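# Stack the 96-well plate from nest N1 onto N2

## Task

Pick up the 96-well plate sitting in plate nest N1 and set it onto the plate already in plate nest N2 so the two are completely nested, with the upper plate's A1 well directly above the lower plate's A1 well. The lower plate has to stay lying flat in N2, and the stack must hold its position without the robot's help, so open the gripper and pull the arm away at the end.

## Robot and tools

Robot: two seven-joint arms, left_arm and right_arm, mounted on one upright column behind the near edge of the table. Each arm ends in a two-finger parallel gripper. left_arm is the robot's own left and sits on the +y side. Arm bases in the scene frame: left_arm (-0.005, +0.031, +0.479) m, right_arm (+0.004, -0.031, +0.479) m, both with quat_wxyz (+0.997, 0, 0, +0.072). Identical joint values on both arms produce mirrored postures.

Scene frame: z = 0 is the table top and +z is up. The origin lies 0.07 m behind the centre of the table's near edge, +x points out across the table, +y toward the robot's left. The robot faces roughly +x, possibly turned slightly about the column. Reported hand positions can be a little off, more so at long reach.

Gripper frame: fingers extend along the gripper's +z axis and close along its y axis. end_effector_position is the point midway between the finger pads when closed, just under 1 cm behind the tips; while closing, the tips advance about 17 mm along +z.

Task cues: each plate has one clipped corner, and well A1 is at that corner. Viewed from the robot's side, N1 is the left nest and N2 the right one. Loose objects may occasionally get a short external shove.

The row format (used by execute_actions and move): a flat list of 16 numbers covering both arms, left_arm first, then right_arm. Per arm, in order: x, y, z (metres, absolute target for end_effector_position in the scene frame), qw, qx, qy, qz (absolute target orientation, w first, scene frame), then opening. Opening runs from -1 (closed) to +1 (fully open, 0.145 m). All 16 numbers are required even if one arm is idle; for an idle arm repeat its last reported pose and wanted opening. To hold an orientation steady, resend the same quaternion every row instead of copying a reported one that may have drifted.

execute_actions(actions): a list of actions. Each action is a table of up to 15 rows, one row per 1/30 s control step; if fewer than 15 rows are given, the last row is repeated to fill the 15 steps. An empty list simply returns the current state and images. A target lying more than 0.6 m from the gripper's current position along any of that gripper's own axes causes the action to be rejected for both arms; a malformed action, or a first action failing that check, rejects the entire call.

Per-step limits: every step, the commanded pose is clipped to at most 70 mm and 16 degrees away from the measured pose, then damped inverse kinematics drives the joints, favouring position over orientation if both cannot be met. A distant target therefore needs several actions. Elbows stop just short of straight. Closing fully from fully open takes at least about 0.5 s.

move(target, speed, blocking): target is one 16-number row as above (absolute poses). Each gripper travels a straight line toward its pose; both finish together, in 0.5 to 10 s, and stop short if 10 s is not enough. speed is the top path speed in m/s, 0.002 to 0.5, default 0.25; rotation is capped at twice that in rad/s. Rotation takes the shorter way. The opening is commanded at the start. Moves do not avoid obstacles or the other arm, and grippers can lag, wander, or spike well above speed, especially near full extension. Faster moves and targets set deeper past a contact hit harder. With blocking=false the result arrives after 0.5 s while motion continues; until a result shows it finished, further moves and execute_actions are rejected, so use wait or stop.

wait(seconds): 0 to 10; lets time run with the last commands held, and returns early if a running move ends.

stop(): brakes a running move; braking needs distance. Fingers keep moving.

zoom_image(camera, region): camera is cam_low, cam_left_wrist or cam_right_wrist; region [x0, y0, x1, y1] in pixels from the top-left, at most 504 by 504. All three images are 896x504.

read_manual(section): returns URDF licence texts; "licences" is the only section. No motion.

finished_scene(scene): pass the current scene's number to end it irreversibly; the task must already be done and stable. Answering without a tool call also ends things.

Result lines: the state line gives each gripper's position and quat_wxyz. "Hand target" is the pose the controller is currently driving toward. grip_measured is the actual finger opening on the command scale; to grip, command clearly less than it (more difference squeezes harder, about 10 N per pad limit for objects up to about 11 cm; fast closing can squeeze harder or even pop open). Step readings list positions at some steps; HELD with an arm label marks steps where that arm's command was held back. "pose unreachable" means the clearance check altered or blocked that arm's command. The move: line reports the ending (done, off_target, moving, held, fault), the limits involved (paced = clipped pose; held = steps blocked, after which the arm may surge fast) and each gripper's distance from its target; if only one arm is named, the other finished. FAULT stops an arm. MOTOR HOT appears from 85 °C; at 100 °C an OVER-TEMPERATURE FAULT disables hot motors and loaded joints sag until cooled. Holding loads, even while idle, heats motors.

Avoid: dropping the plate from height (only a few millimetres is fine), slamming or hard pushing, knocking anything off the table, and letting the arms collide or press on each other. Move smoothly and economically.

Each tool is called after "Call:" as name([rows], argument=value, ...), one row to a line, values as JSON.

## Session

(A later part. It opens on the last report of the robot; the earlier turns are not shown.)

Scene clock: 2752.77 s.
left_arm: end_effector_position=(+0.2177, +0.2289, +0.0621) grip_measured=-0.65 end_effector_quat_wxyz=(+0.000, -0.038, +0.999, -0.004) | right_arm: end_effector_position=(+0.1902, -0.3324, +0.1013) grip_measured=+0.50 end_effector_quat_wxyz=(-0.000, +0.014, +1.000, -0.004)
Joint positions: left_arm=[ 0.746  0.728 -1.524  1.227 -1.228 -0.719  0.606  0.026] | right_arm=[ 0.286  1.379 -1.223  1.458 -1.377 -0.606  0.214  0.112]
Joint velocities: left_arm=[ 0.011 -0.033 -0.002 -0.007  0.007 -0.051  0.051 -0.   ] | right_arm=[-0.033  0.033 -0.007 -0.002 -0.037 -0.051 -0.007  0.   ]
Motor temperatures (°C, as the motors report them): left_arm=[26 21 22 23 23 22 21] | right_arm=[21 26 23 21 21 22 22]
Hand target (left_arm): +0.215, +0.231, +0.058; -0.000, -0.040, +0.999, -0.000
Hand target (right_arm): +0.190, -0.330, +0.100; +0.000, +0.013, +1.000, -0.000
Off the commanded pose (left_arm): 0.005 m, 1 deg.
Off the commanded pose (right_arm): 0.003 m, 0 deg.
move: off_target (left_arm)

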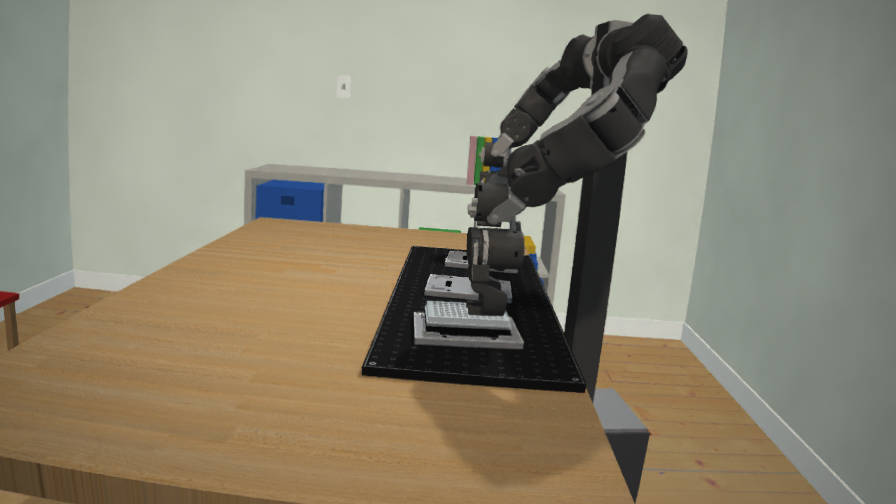

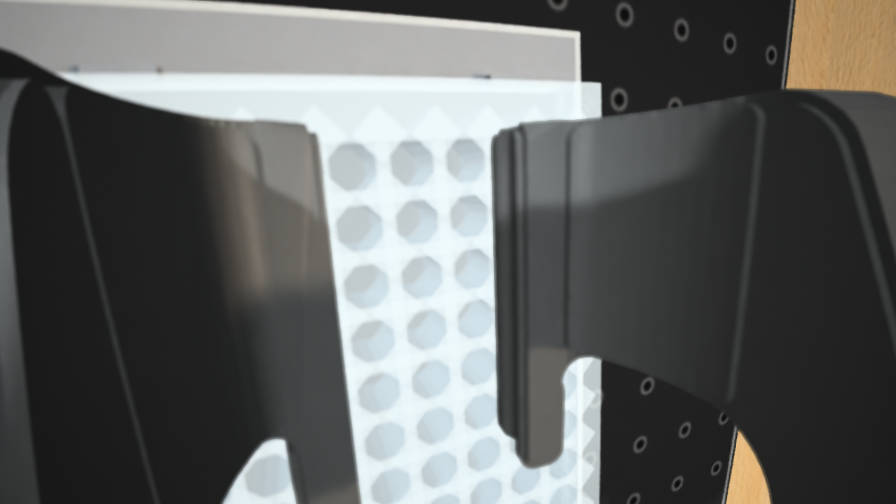

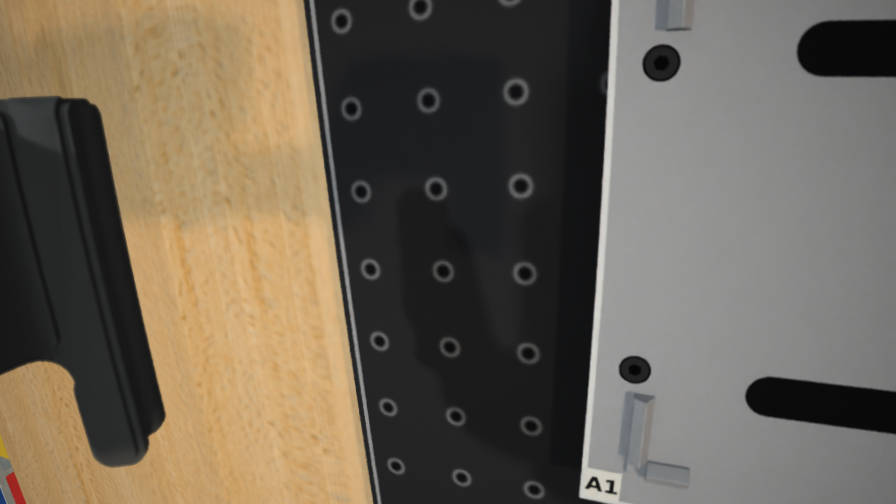

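Call:
move(target=[0.2165,0.2285,0.0625,0.0,-0.040,0.9992,0.0,-0.65,0.19,-0.33,0.10,0,0.0131,0.9999,0,0.5], speed=0.004)

Call:
move(target=[0.2165,0.2285,0.075,0.0,-0.040,0.9992,0.0,-0.65,0.19,-0.33,0.10,0,0.0131,0.9999,0,0.5], speed=0.02)

Call:
zoom_image(camera="cam_low", region=[470,305,530,345])

Call:
zoom_image(camera="cam_low", region=[415,305,475,345])

Scene clock: 2772.10 s.
left_arm: end_effector_position=(+0.2176, +0.2284, +0.0631) grip_measured=-0.65 end_effector_quat_wxyz=(+0.001, -0.039, +0.999, -0.001) | right_arm: end_effector_position=(+0.1902, -0.3324, +0.1013) grip_measured=+0.50 end_effector_quat_wxyz=(-0.000, +0.014, +1.000, -0.004)
Joint positions: left_arm=[ 0.747  0.728 -1.524  1.235 -1.219 -0.716  0.623  0.026] | right_arm=[ 0.286  1.379 -1.223  1.458 -1.377 -0.606  0.214  0.112]
Joint velocities: left_arm=[-0.077  0.033  0.002 -0.027  0.037 -0.007 -0.007  0.   ] | right_arm=[-0.011 -0.099 -0.002 -0.002 -0.007 -0.051 -0.066  0.   ]
Motor temperatures (°C, as the motors report them): left_arm=[26 21 22 23 23 22 21] | right_arm=[21 26 23 21 21 22 22]
Hand target (left_arm): +0.217, +0.229, +0.063; +0.000, -0.040, +0.999, +0.000
Hand target (right_arm): +0.190, -0.330, +0.100; +0.000, +0.013, +1.000, -0.000
Off the commanded pose (left_arm): 0.001 m, 0 deg.
Off the commanded pose (right_arm): 0.003 m, 0 deg.
move: done

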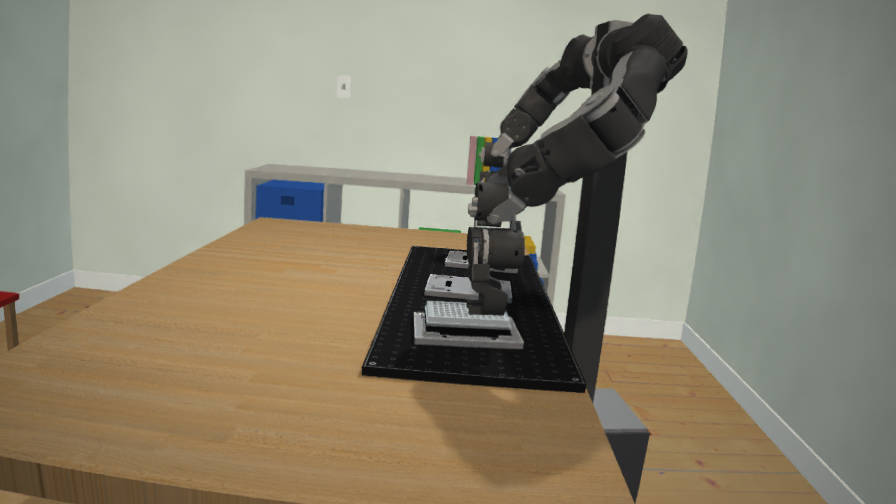

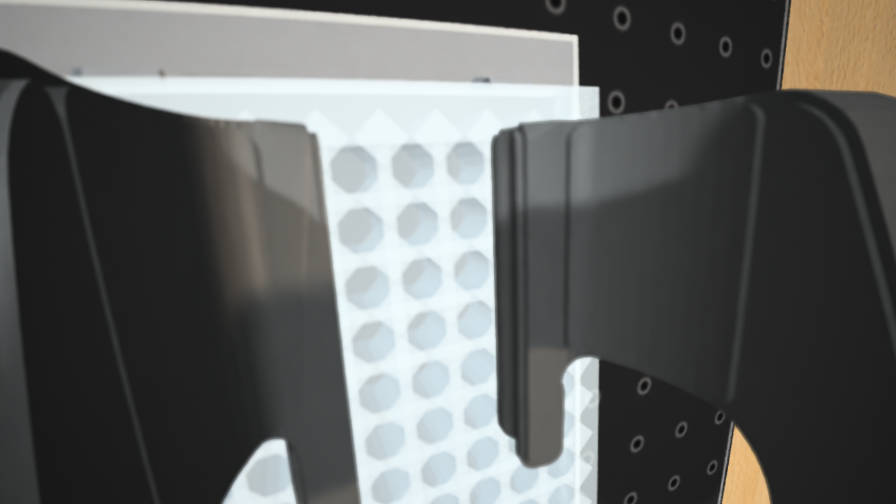

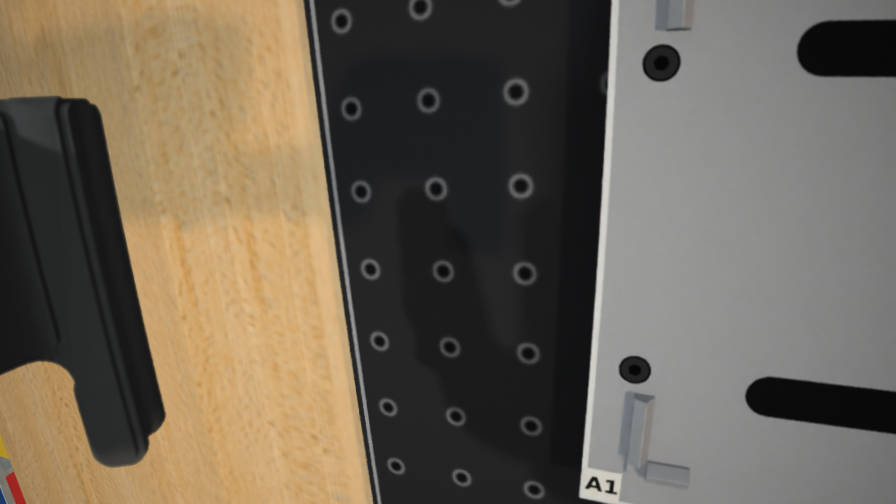

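Scene clock: 2772.93 s.
left_arm: end_effector_position=(+0.2158, +0.2275, +0.0741) grip_measured=-0.65 end_effector_quat_wxyz=(-0.000, -0.040, +0.999, -0.002) | right_arm: end_effector_position=(+0.1902, -0.3324, +0.1013) grip_measured=+0.50 end_effector_quat_wxyz=(-0.000, +0.014, +1.000, -0.004)
Joint positions: left_arm=[ 0.764  0.765 -1.524  1.305 -1.173 -0.718  0.674  0.026] | right_arm=[ 0.286  1.379 -1.223  1.458 -1.377 -0.606  0.214  0.112]
Joint velocities: left_arm=[ 0.055 -0.077 -0.002  0.022 -0.007 -0.051 -0.037  0.   ] | right_arm=[ 0.011  0.055 -0.012  0.002 -0.007 -0.007 -0.081  0.   ]
Motor temperatures (°C, as the motors report them): left_arm=[26 21 22 23 23 22 21] | right_arm=[21 26 23 21 21 22 22]
Hand target (left_arm): +0.216, +0.229, +0.075; -0.000, -0.040, +0.999, -0.000
Hand target (right_arm): +0.190, -0.330, +0.100; +0.000, +0.013, +1.000, -0.000
Off the commanded pose (left_arm): 0.002 m, 0 deg.
Off the commanded pose (right_arm): 0.003 m, 0 deg.
move: done

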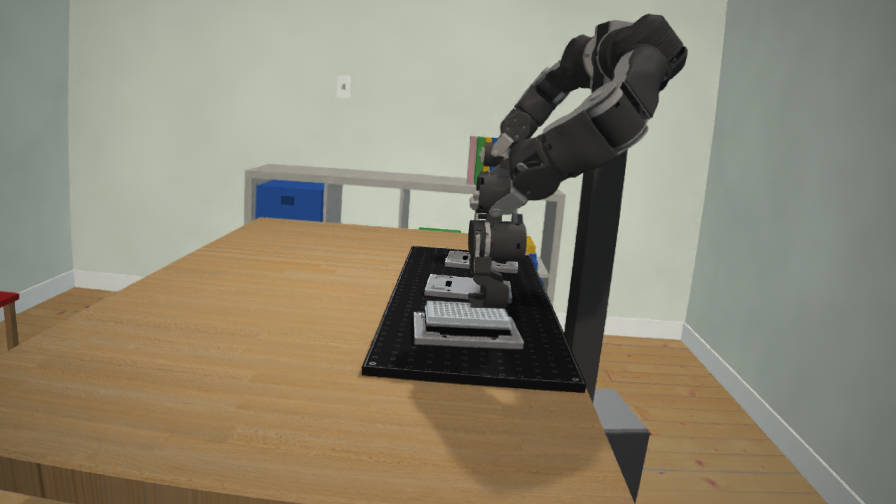

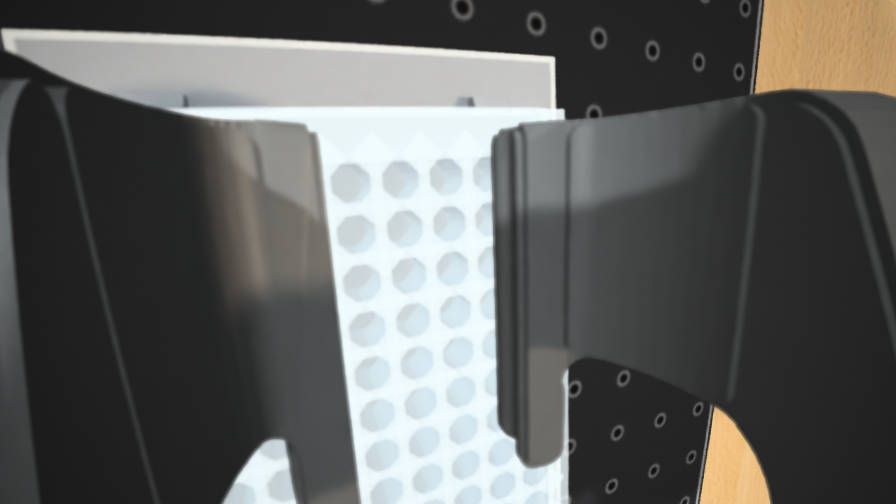

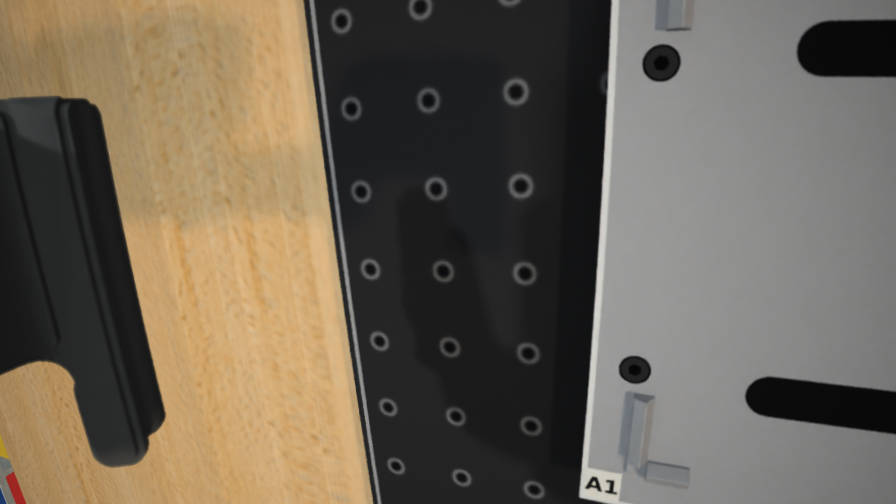

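Region (470, 305, 530, 345) of cam_low's 896x504 image, scaled by 8.400, with more detail than that image has.

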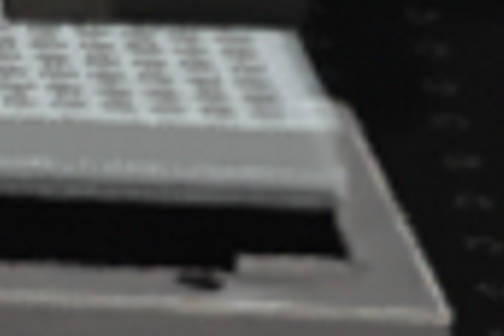

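Region (415, 305, 475, 345) of cam_low's 896x504 image, scaled by 8.400, with more detail than that image has.

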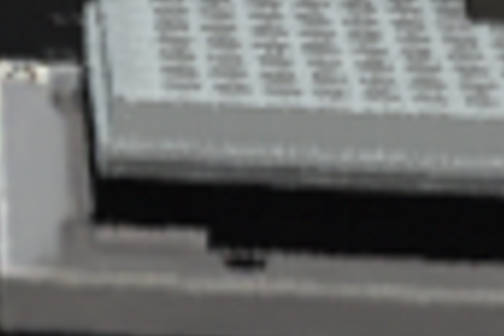

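Call:
zoom_image(camera="cam_low", region=[405,290,535,355])

Region (405, 290, 535, 355) of cam_low's 896x504 image, scaled by 3.877, with more detail than that image has.

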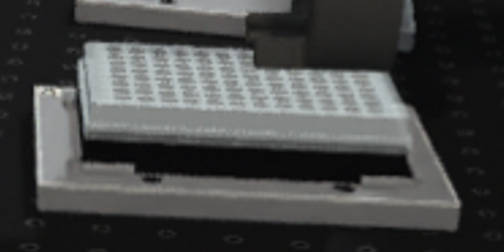

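Call:
move(target=[0.2160,0.2285,0.0640,0.0,-0.040,0.9992,0.0,-0.65,0.19,-0.33,0.10,0,0.0131,0.9999,0,0.5], speed=0.012)

Call:
move(target=[0.2155,0.2285,0.0610,0.0,-0.040,0.9992,0.0,-0.65,0.19,-0.33,0.10,0,0.0131,0.9999,0,0.5], speed=0.003)

Call:
move(target=[0.2155,0.2245,0.0610,0.0,-0.040,0.9992,0.0,-0.65,0.19,-0.33,0.10,0,0.0131,0.9999,0,0.5], speed=0.002)

Scene clock: 2832.83 s.
left_arm: end_effector_position=(+0.2163, +0.2293, +0.0647) grip_measured=-0.65 end_effector_quat_wxyz=(-0.001, -0.039, +0.999, +0.002) | right_arm: end_effector_position=(+0.1902, -0.3324, +0.1013) grip_measured=+0.50 end_effector_quat_wxyz=(-0.000, +0.014, +1.000, -0.004)
Joint positions: left_arm=[ 0.748  0.736 -1.524  1.25  -1.211 -0.716  0.641  0.026] | right_arm=[ 0.286  1.379 -1.223  1.458 -1.377 -0.606  0.214  0.112]
Joint velocities: left_arm=[ 0.011 -0.055  0.002  0.022 -0.037  0.007 -0.051  0.   ] | right_arm=[ 0.055 -0.033  0.012  0.017  0.022 -0.022  0.037 -0.   ]
Motor temperatures (°C, as the motors report them): left_arm=[27 21 23 23 23 22 21] | right_arm=[21 25 23 21 21 22 22]
Hand target (left_arm): +0.216, +0.228, +0.064; -0.000, -0.040, +0.999, -0.000
Hand target (right_arm): +0.190, -0.330, +0.100; +0.000, +0.013, +1.000, -0.000
Off the commanded pose (left_arm): 0.001 m, 0 deg.
Off the commanded pose (right_arm): 0.003 m, 0 deg.
move: done

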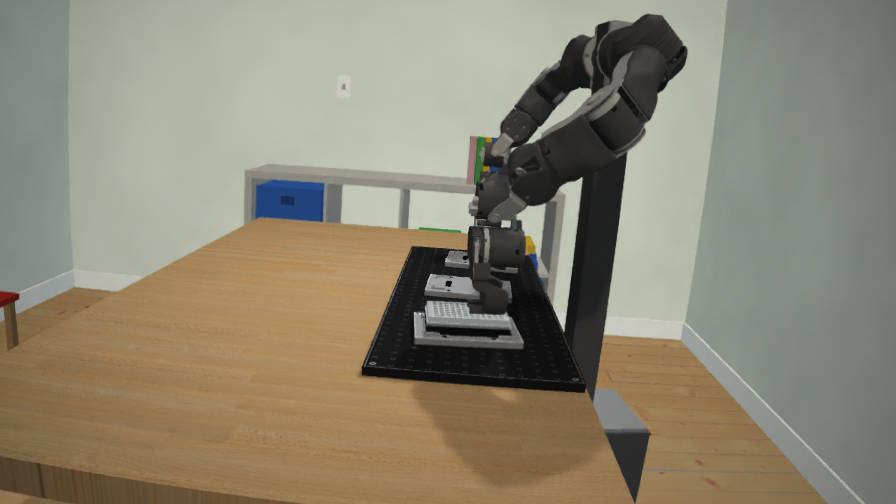

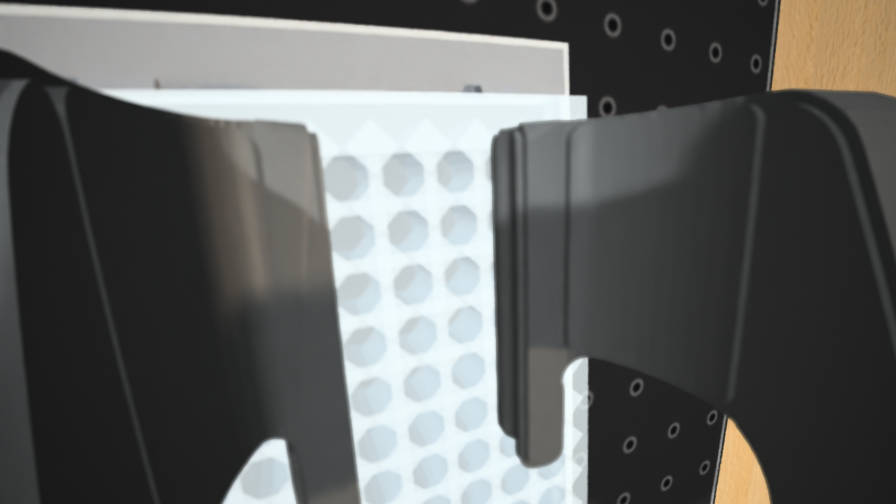

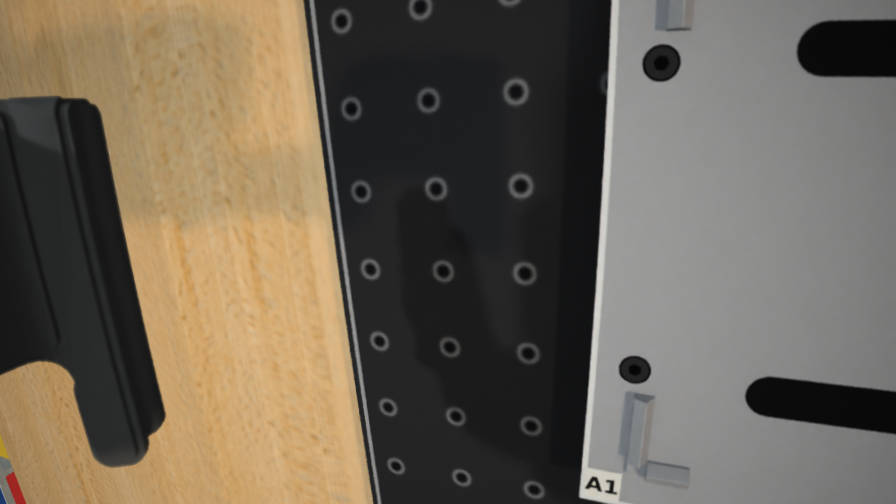

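Scene clock: 2834.43 s.
left_arm: end_effector_position=(+0.2161, +0.2299, +0.0626) grip_measured=-0.65 end_effector_quat_wxyz=(-0.001, -0.040, +0.999, +0.002) | right_arm: end_effector_position=(+0.1902, -0.3324, +0.1013) grip_measured=+0.50 end_effector_quat_wxyz=(-0.000, +0.014, +1.000, -0.004)
Joint positions: left_arm=[ 0.744  0.731 -1.524  1.238 -1.219 -0.715  0.631  0.026] | right_arm=[ 0.286  1.379 -1.223  1.458 -1.377 -0.606  0.214  0.112]
Joint velocities: left_arm=[-0.033  0.011  0.002  0.002 -0.022 -0.007 -0.022  0.   ] | right_arm=[-0.055 -0.055  0.007 -0.002 -0.081 -0.007 -0.007  0.   ]
Motor temperatures (°C, as the motors report them): left_arm=[27 21 23 23 23 22 21] | right_arm=[21 26 23 21 21 22 22]
Hand target (left_arm): +0.215, +0.229, +0.061; +0.000, -0.040, +0.999, +0.000
Hand target (right_arm): +0.190, -0.330, +0.100; +0.000, +0.013, +1.000, -0.000
Off the commanded pose (left_arm): 0.002 m, 0 deg.
Off the commanded pose (right_arm): 0.003 m, 0 deg.
move: done

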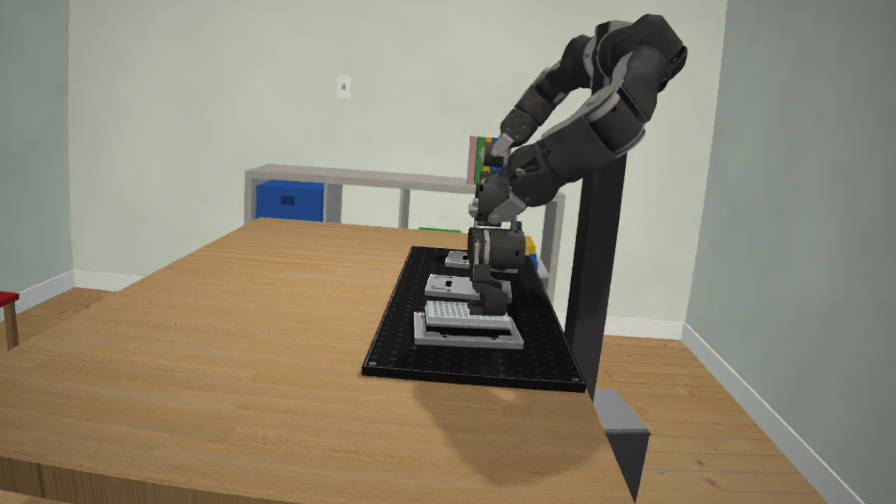

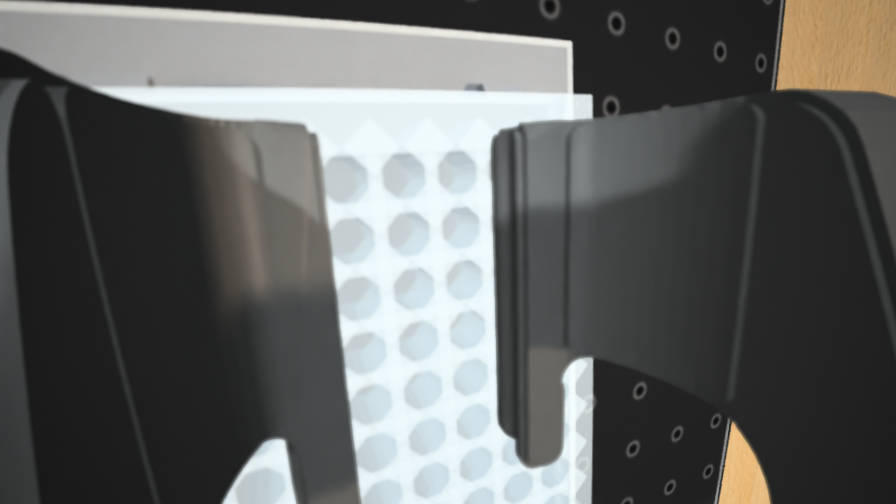

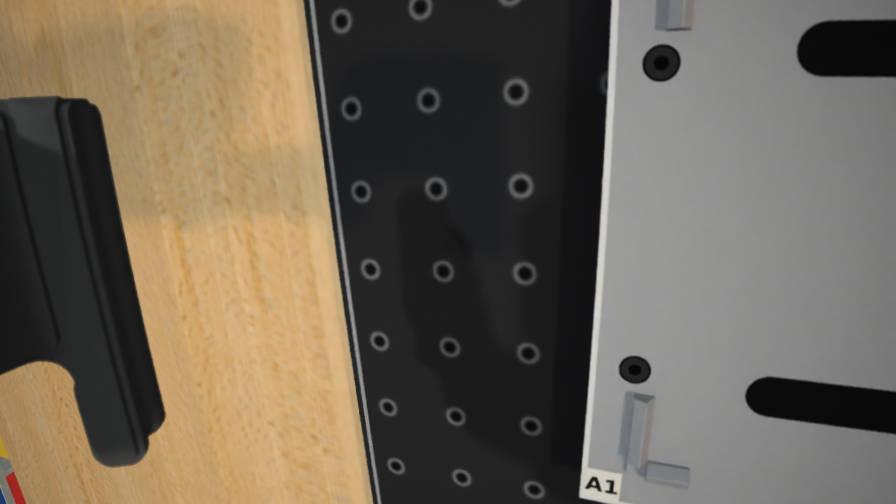

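Scene clock: 2837.50 s.
left_arm: end_effector_position=(+0.2161, +0.2295, +0.0626) grip_measured=-0.65 end_effector_quat_wxyz=(-0.001, -0.039, +0.999, +0.006) | right_arm: end_effector_position=(+0.1902, -0.3324, +0.1013) grip_measured=+0.50 end_effector_quat_wxyz=(-0.000, +0.014, +1.000, -0.004)
Joint positions: left_arm=[ 0.741  0.727 -1.519  1.24  -1.217 -0.715  0.647  0.026] | right_arm=[ 0.286  1.379 -1.223  1.458 -1.377 -0.606  0.214  0.112]
Joint velocities: left_arm=[-0.055  0.099 -0.007  0.017 -0.007 -0.022  0.037 -0.   ] | right_arm=[-0.011  0.011 -0.012  0.027  0.051 -0.007  0.037 -0.   ]
Motor temperatures (°C, as the motors report them): left_arm=[27 21 23 23 23 22 21] | right_arm=[21 26 23 21 21 22 22]
Hand target (left_arm): +0.215, +0.225, +0.061; -0.000, -0.040, +0.999, -0.000
Hand target (right_arm): +0.190, -0.330, +0.100; +0.000, +0.013, +1.000, -0.000
Off the commanded pose (left_arm): 0.005 m, 1 deg.
Off the commanded pose (right_arm): 0.003 m, 0 deg.
move: off_target (left_arm)

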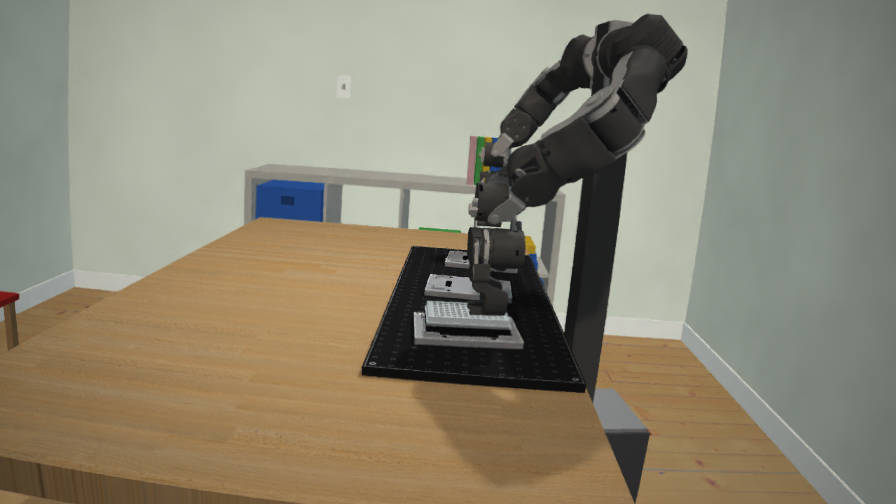

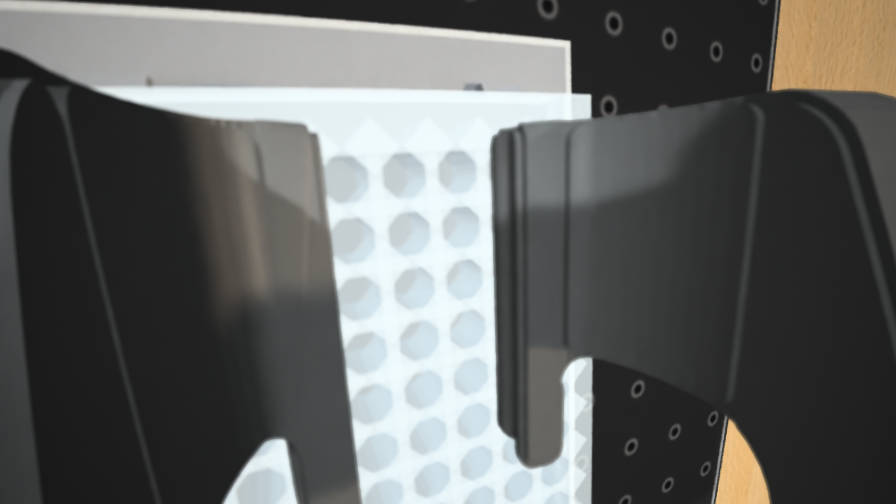

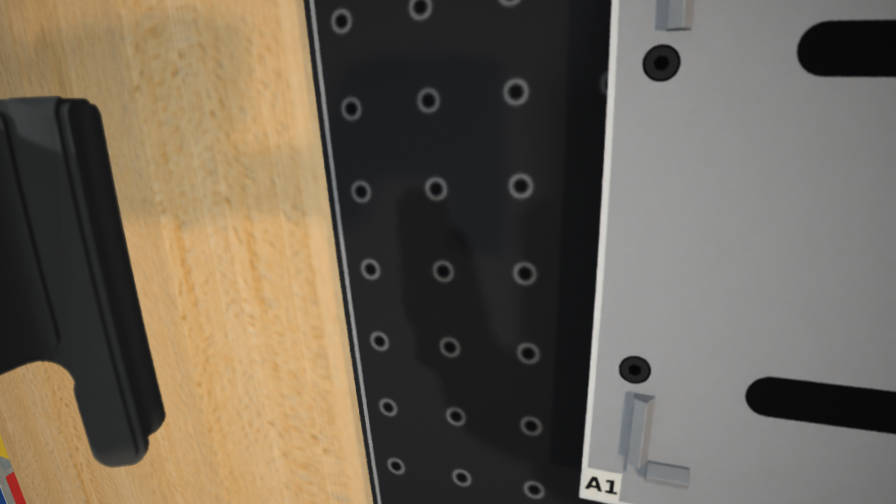

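Call:
move(target=[0.2155,0.2335,0.0610,0.0,-0.040,0.9992,0.0,-0.65,0.19,-0.33,0.10,0,0.0131,0.9999,0,0.5], speed=0.002)

Scene clock: 2852.17 s.
left_arm: end_effector_position=(+0.2160, +0.2303, +0.0623) grip_measured=-0.65 end_effector_quat_wxyz=(-0.001, -0.039, +0.999, -0.005) | right_arm: end_effector_position=(+0.1902, -0.3324, +0.1013) grip_measured=+0.50 end_effector_quat_wxyz=(-0.000, +0.014, +1.000, -0.004)
Joint positions: left_arm=[ 0.742  0.735 -1.519  1.232 -1.23  -0.722  0.605  0.026] | right_arm=[ 0.286  1.379 -1.223  1.458 -1.377 -0.606  0.214  0.112]
Joint velocities: left_arm=[-0.055 -0.033 -0.012  0.002 -0.022 -0.066 -0.11  -0.   ] | right_arm=[-0.055 -0.011 -0.007  0.022  0.007 -0.022 -0.007 -0.   ]
Motor temperatures (°C, as the motors report them): left_arm=[27 21 23 23 23 22 21] | right_arm=[21 26 23 21 21 22 22]
Hand target (left_arm): +0.216, +0.233, +0.061; -0.000, -0.040, +0.999, -0.000
Hand target (right_arm): +0.190, -0.330, +0.100; +0.000, +0.013, +1.000, -0.000
Off the commanded pose (left_arm): 0.004 m, 1 deg.
Off the commanded pose (right_arm): 0.003 m, 0 deg.
move: off_target (left_arm)

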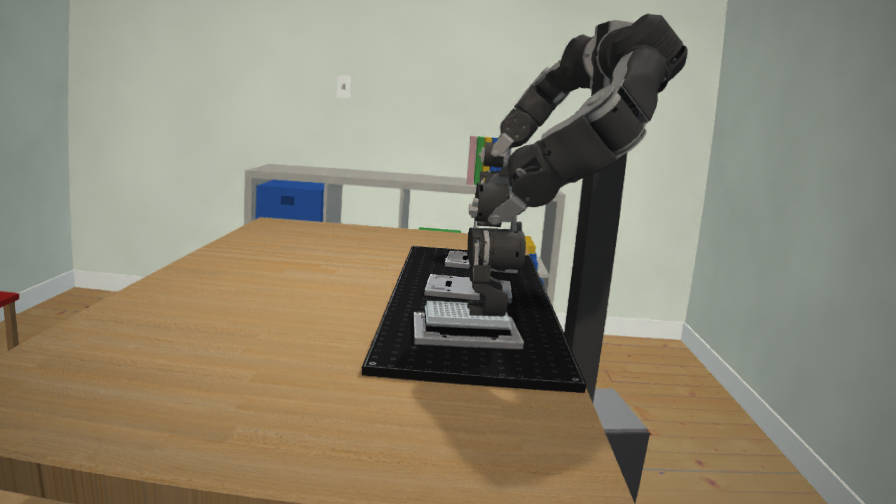

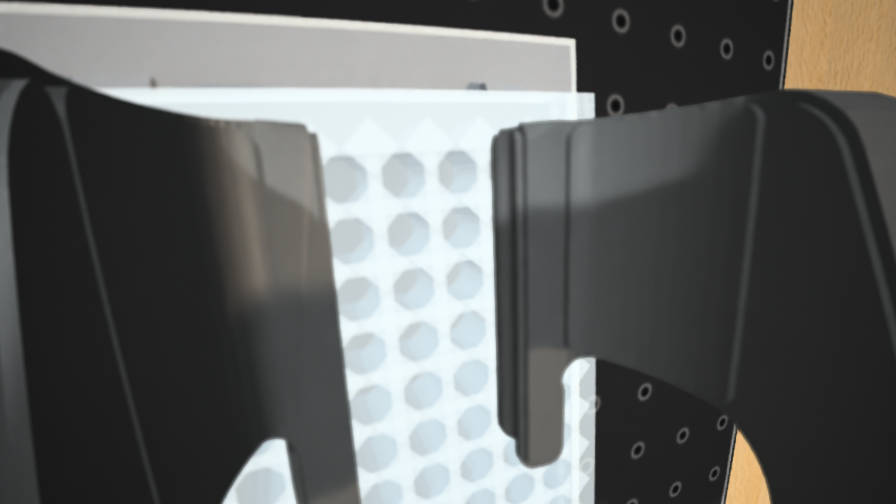

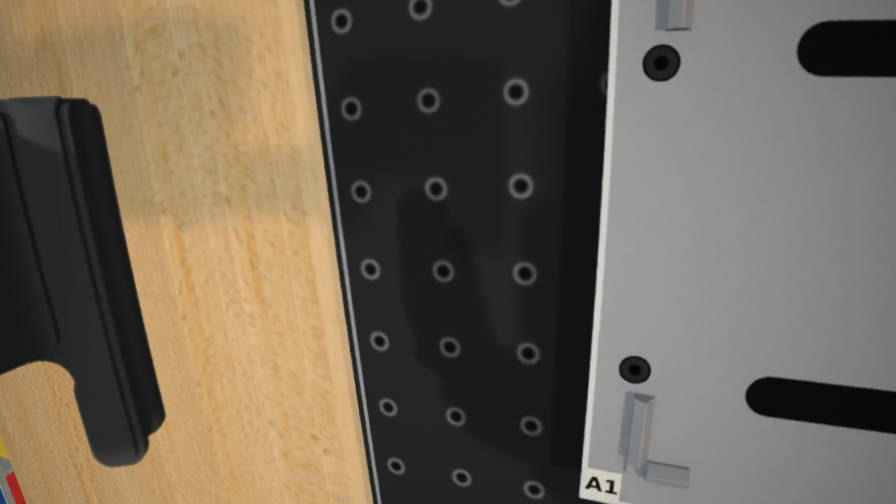

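Call:
move(target=[0.2165,0.2295,0.066,0.0,-0.040,0.9992,0.0,-0.65,0.19,-0.33,0.10,0,0.0131,0.9999,0,0.5], speed=0.005)

Call:
move(target=[0.25,0.233,0.095,0.0109,-0.0385,0.9616,-0.2714,0.4,0.19,-0.33,0.10,0,0.0131,0.9999,0,0.5], speed=0.04)

Scene clock: 2973.37 s.
left_arm: end_effector_position=(+0.2142, +0.2284, +0.0645) grip_measured=-0.65 end_effector_quat_wxyz=(-0.004, -0.038, +0.999, -0.002) | right_arm: end_effector_position=(+0.1902, -0.3324, +0.1013) grip_measured=+0.50 end_effector_quat_wxyz=(-0.000, +0.014, +1.000, -0.004)
Joint positions: left_arm=[ 0.743  0.739 -1.519  1.254 -1.212 -0.723  0.635  0.026] | right_arm=[ 0.286  1.379 -1.223  1.458 -1.377 -0.606  0.214  0.112]
Joint velocities: left_arm=[ 0.011 -0.055 -0.002 -0.022  0.037  0.007  0.022 -0.   ] | right_arm=[ 0.033 -0.055  0.002  0.002 -0.037 -0.095 -0.051 -0.   ]
Motor temperatures (°C, as the motors report them): left_arm=[27 21 23 23 23 21 21] | right_arm=[21 25 23 21 21 22 22]
Hand target (left_arm): +0.216, +0.230, +0.066; +0.000, -0.040, +0.999, -0.000
Hand target (right_arm): +0.190, -0.330, +0.100; +0.000, +0.013, +1.000, -0.000
Off the commanded pose (left_arm): 0.003 m, 1 deg.
Off the commanded pose (right_arm): 0.003 m, 0 deg.
move: done

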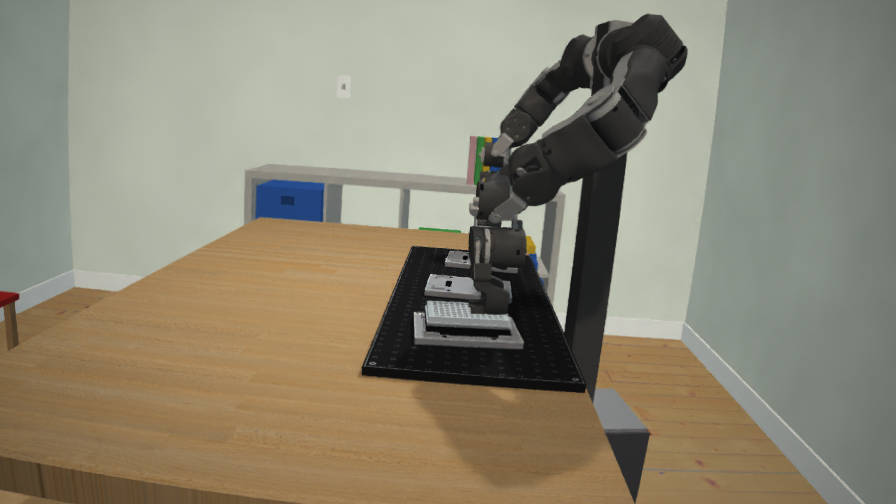

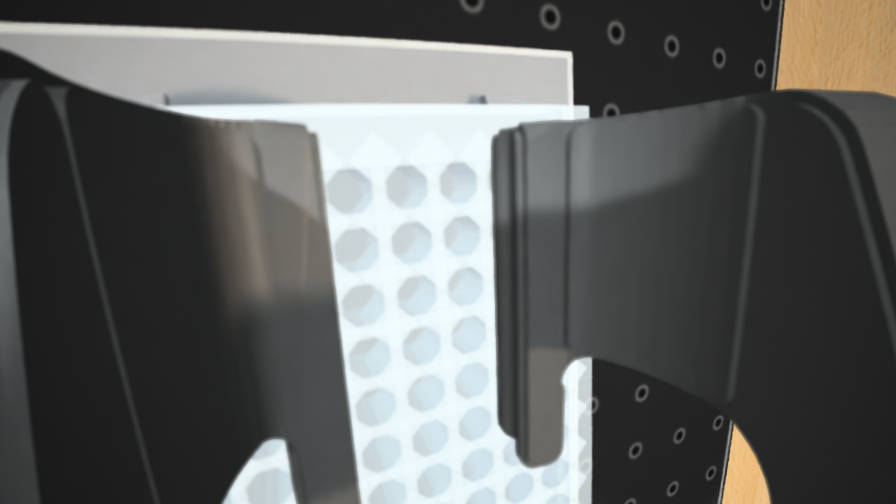

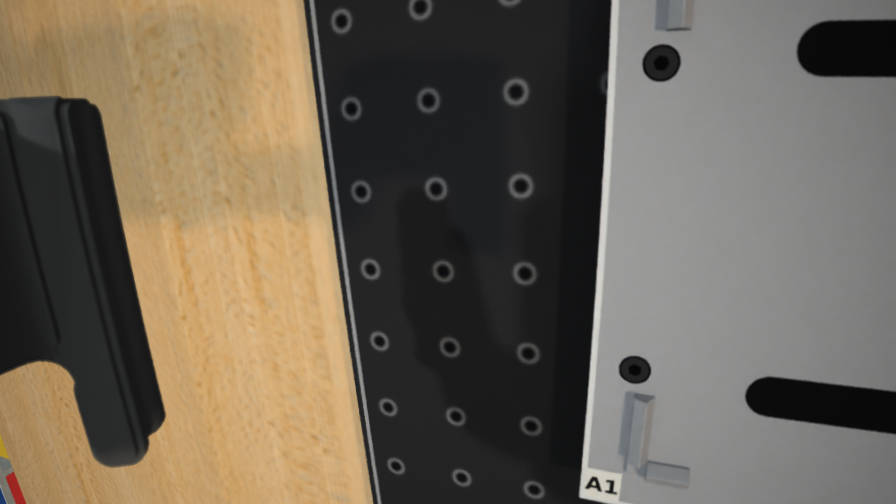

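Scene clock: 2980.43 s.
left_arm: end_effector_position=(+0.2484, +0.2337, +0.0945) grip_measured=+0.40 end_effector_quat_wxyz=(+0.047, -0.036, +0.961, -0.270) | right_arm: end_effector_position=(+0.1902, -0.3324, +0.1013) grip_measured=+0.50 end_effector_quat_wxyz=(-0.000, +0.014, +1.000, -0.004)
Joint positions: left_arm=[ 0.83   0.802 -1.555  0.943 -1.515 -0.77  -0.406  0.105] | right_arm=[ 0.286  1.379 -1.223  1.458 -1.377 -0.606  0.214  0.112]
Joint velocities: left_arm=[ 0.011  0.033  0.017 -0.002 -0.051  0.037 -0.007 -0.   ] | right_arm=[-0.055  0.011  0.007 -0.027 -0.037 -0.007 -0.007 -0.   ]
Motor temperatures (°C, as the motors report them): left_arm=[27 21 23 23 23 21 21] | right_arm=[21 26 23 21 21 22 22]
Hand target (left_arm): +0.249, +0.233, +0.095; +0.046, -0.034, +0.961, -0.271
Hand target (right_arm): +0.190, -0.330, +0.100; +0.000, +0.013, +1.000, -0.000
Off the commanded pose (left_arm): 0.002 m, 4 deg.
Off the commanded pose (right_arm): 0.003 m, 0 deg.
joint sent to its limit (left arm) — the command would take joint 3 (upper arm roll) past its lower limit and joint 6 (wrist pitch) past its lower limit, so those joints were sent only as far as their limits.
move: off_target (left_arm)

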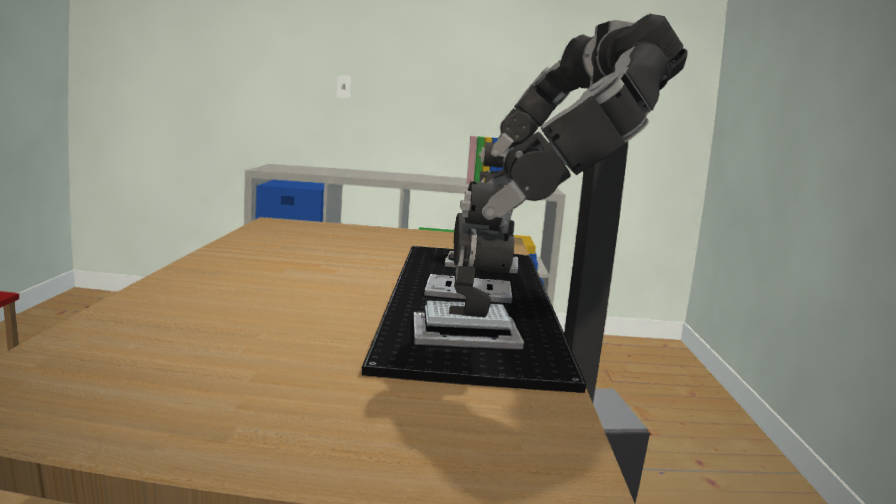

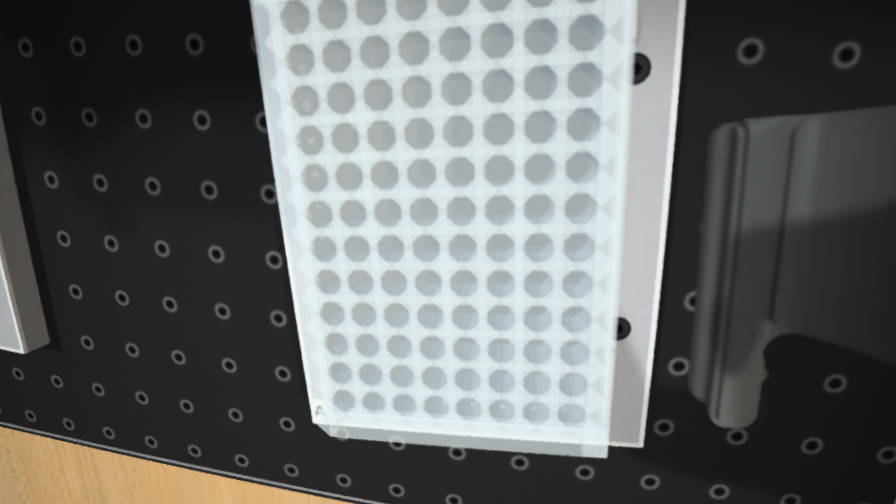

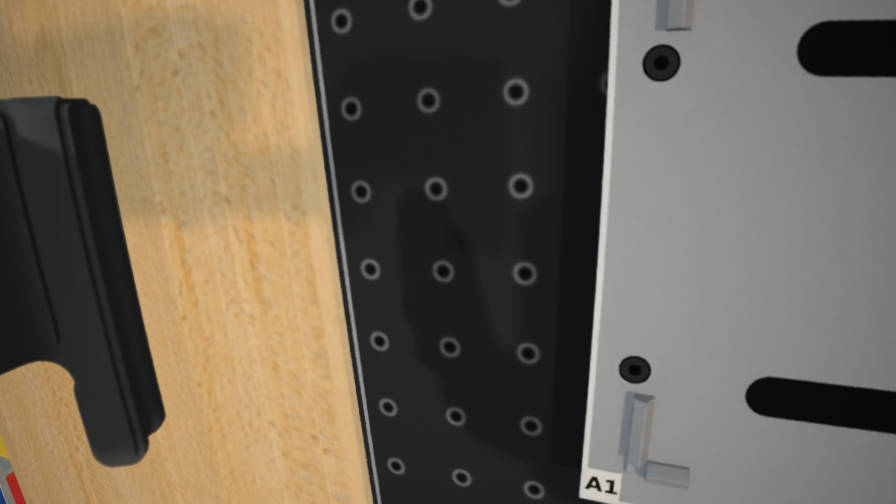

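Call:
execute_actions(actions=[])

Scene clock: 3020.47 s.
left_arm: end_effector_position=(+0.2484, +0.2337, +0.0945) grip_measured=+0.40 end_effector_quat_wxyz=(+0.047, -0.035, +0.961, -0.270) | right_arm: end_effector_position=(+0.1902, -0.3324, +0.1013) grip_measured=+0.50 end_effector_quat_wxyz=(-0.000, +0.014, +1.000, -0.004)
Joint positions: left_arm=[ 0.83   0.802 -1.555  0.943 -1.516 -0.77  -0.407  0.105] | right_arm=[ 0.286  1.379 -1.223  1.458 -1.377 -0.606  0.214  0.112]
Joint velocities: left_arm=[-0.033 -0.033  0.007  0.002  0.022 -0.022  0.007  0.   ] | right_arm=[ 0.099  0.055 -0.002  0.012 -0.037  0.007  0.007 -0.   ]
Motor temperatures (°C, as the motors report them): left_arm=[28 21 22 23 23 21 21] | right_arm=[21 26 23 21 21 22 22]
Hand target (left_arm): +0.249, +0.233, +0.095; +0.046, -0.034, +0.961, -0.271
Hand target (right_arm): +0.190, -0.330, +0.100; +0.000, +0.013, +1.000, -0.000
Off the commanded pose (left_arm): 0.002 m, 4 deg.
Off the commanded pose (right_arm): 0.003 m, 0 deg.

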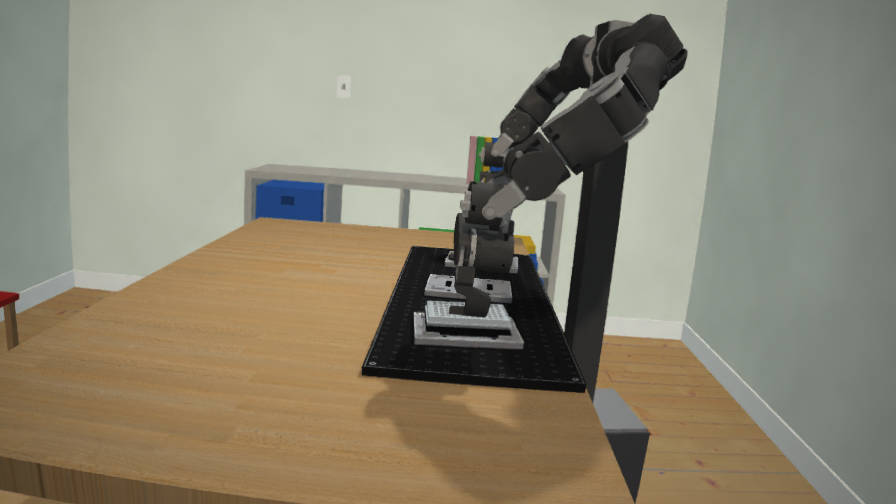

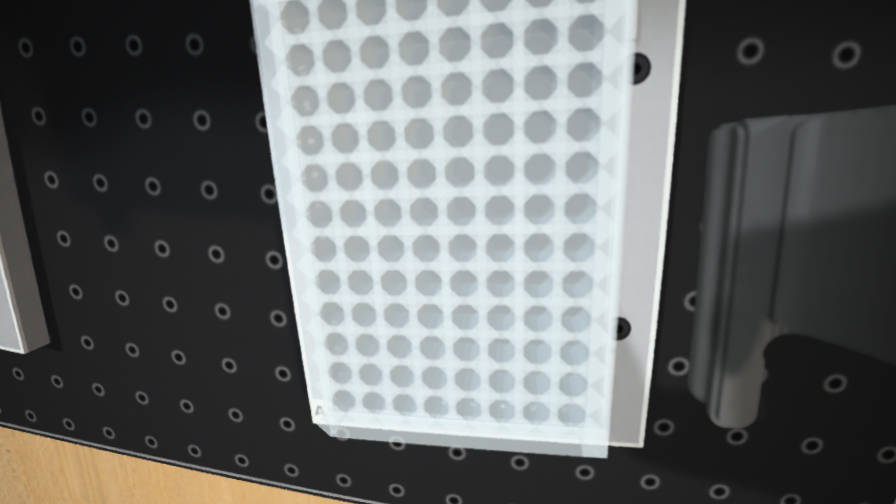

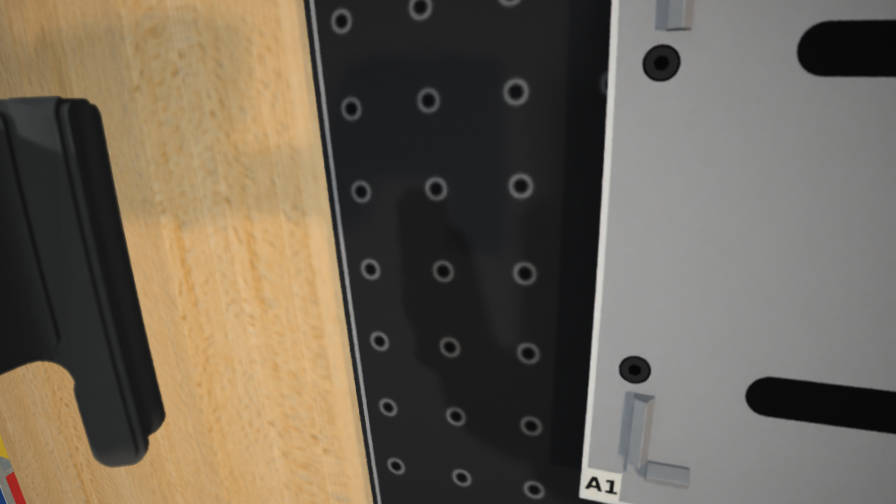

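Call:
zoom_image(camera="cam_low", region=[400, 290, 540, 360])

Call:
zoom_image(camera="cam_left_wrist", region=[480, 0, 720, 480])

Region (400, 290, 540, 360) of cam_low's 896x504 image, scaled by 3.600, with more detail than that image has.

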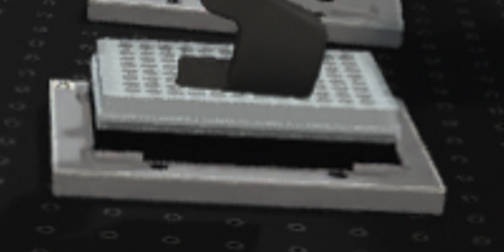

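Region (480, 0, 720, 480) of cam_left_wrist's 896x504 image, scaled by 1.050, with more detail than that image has.

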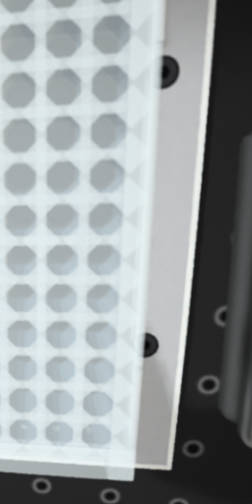

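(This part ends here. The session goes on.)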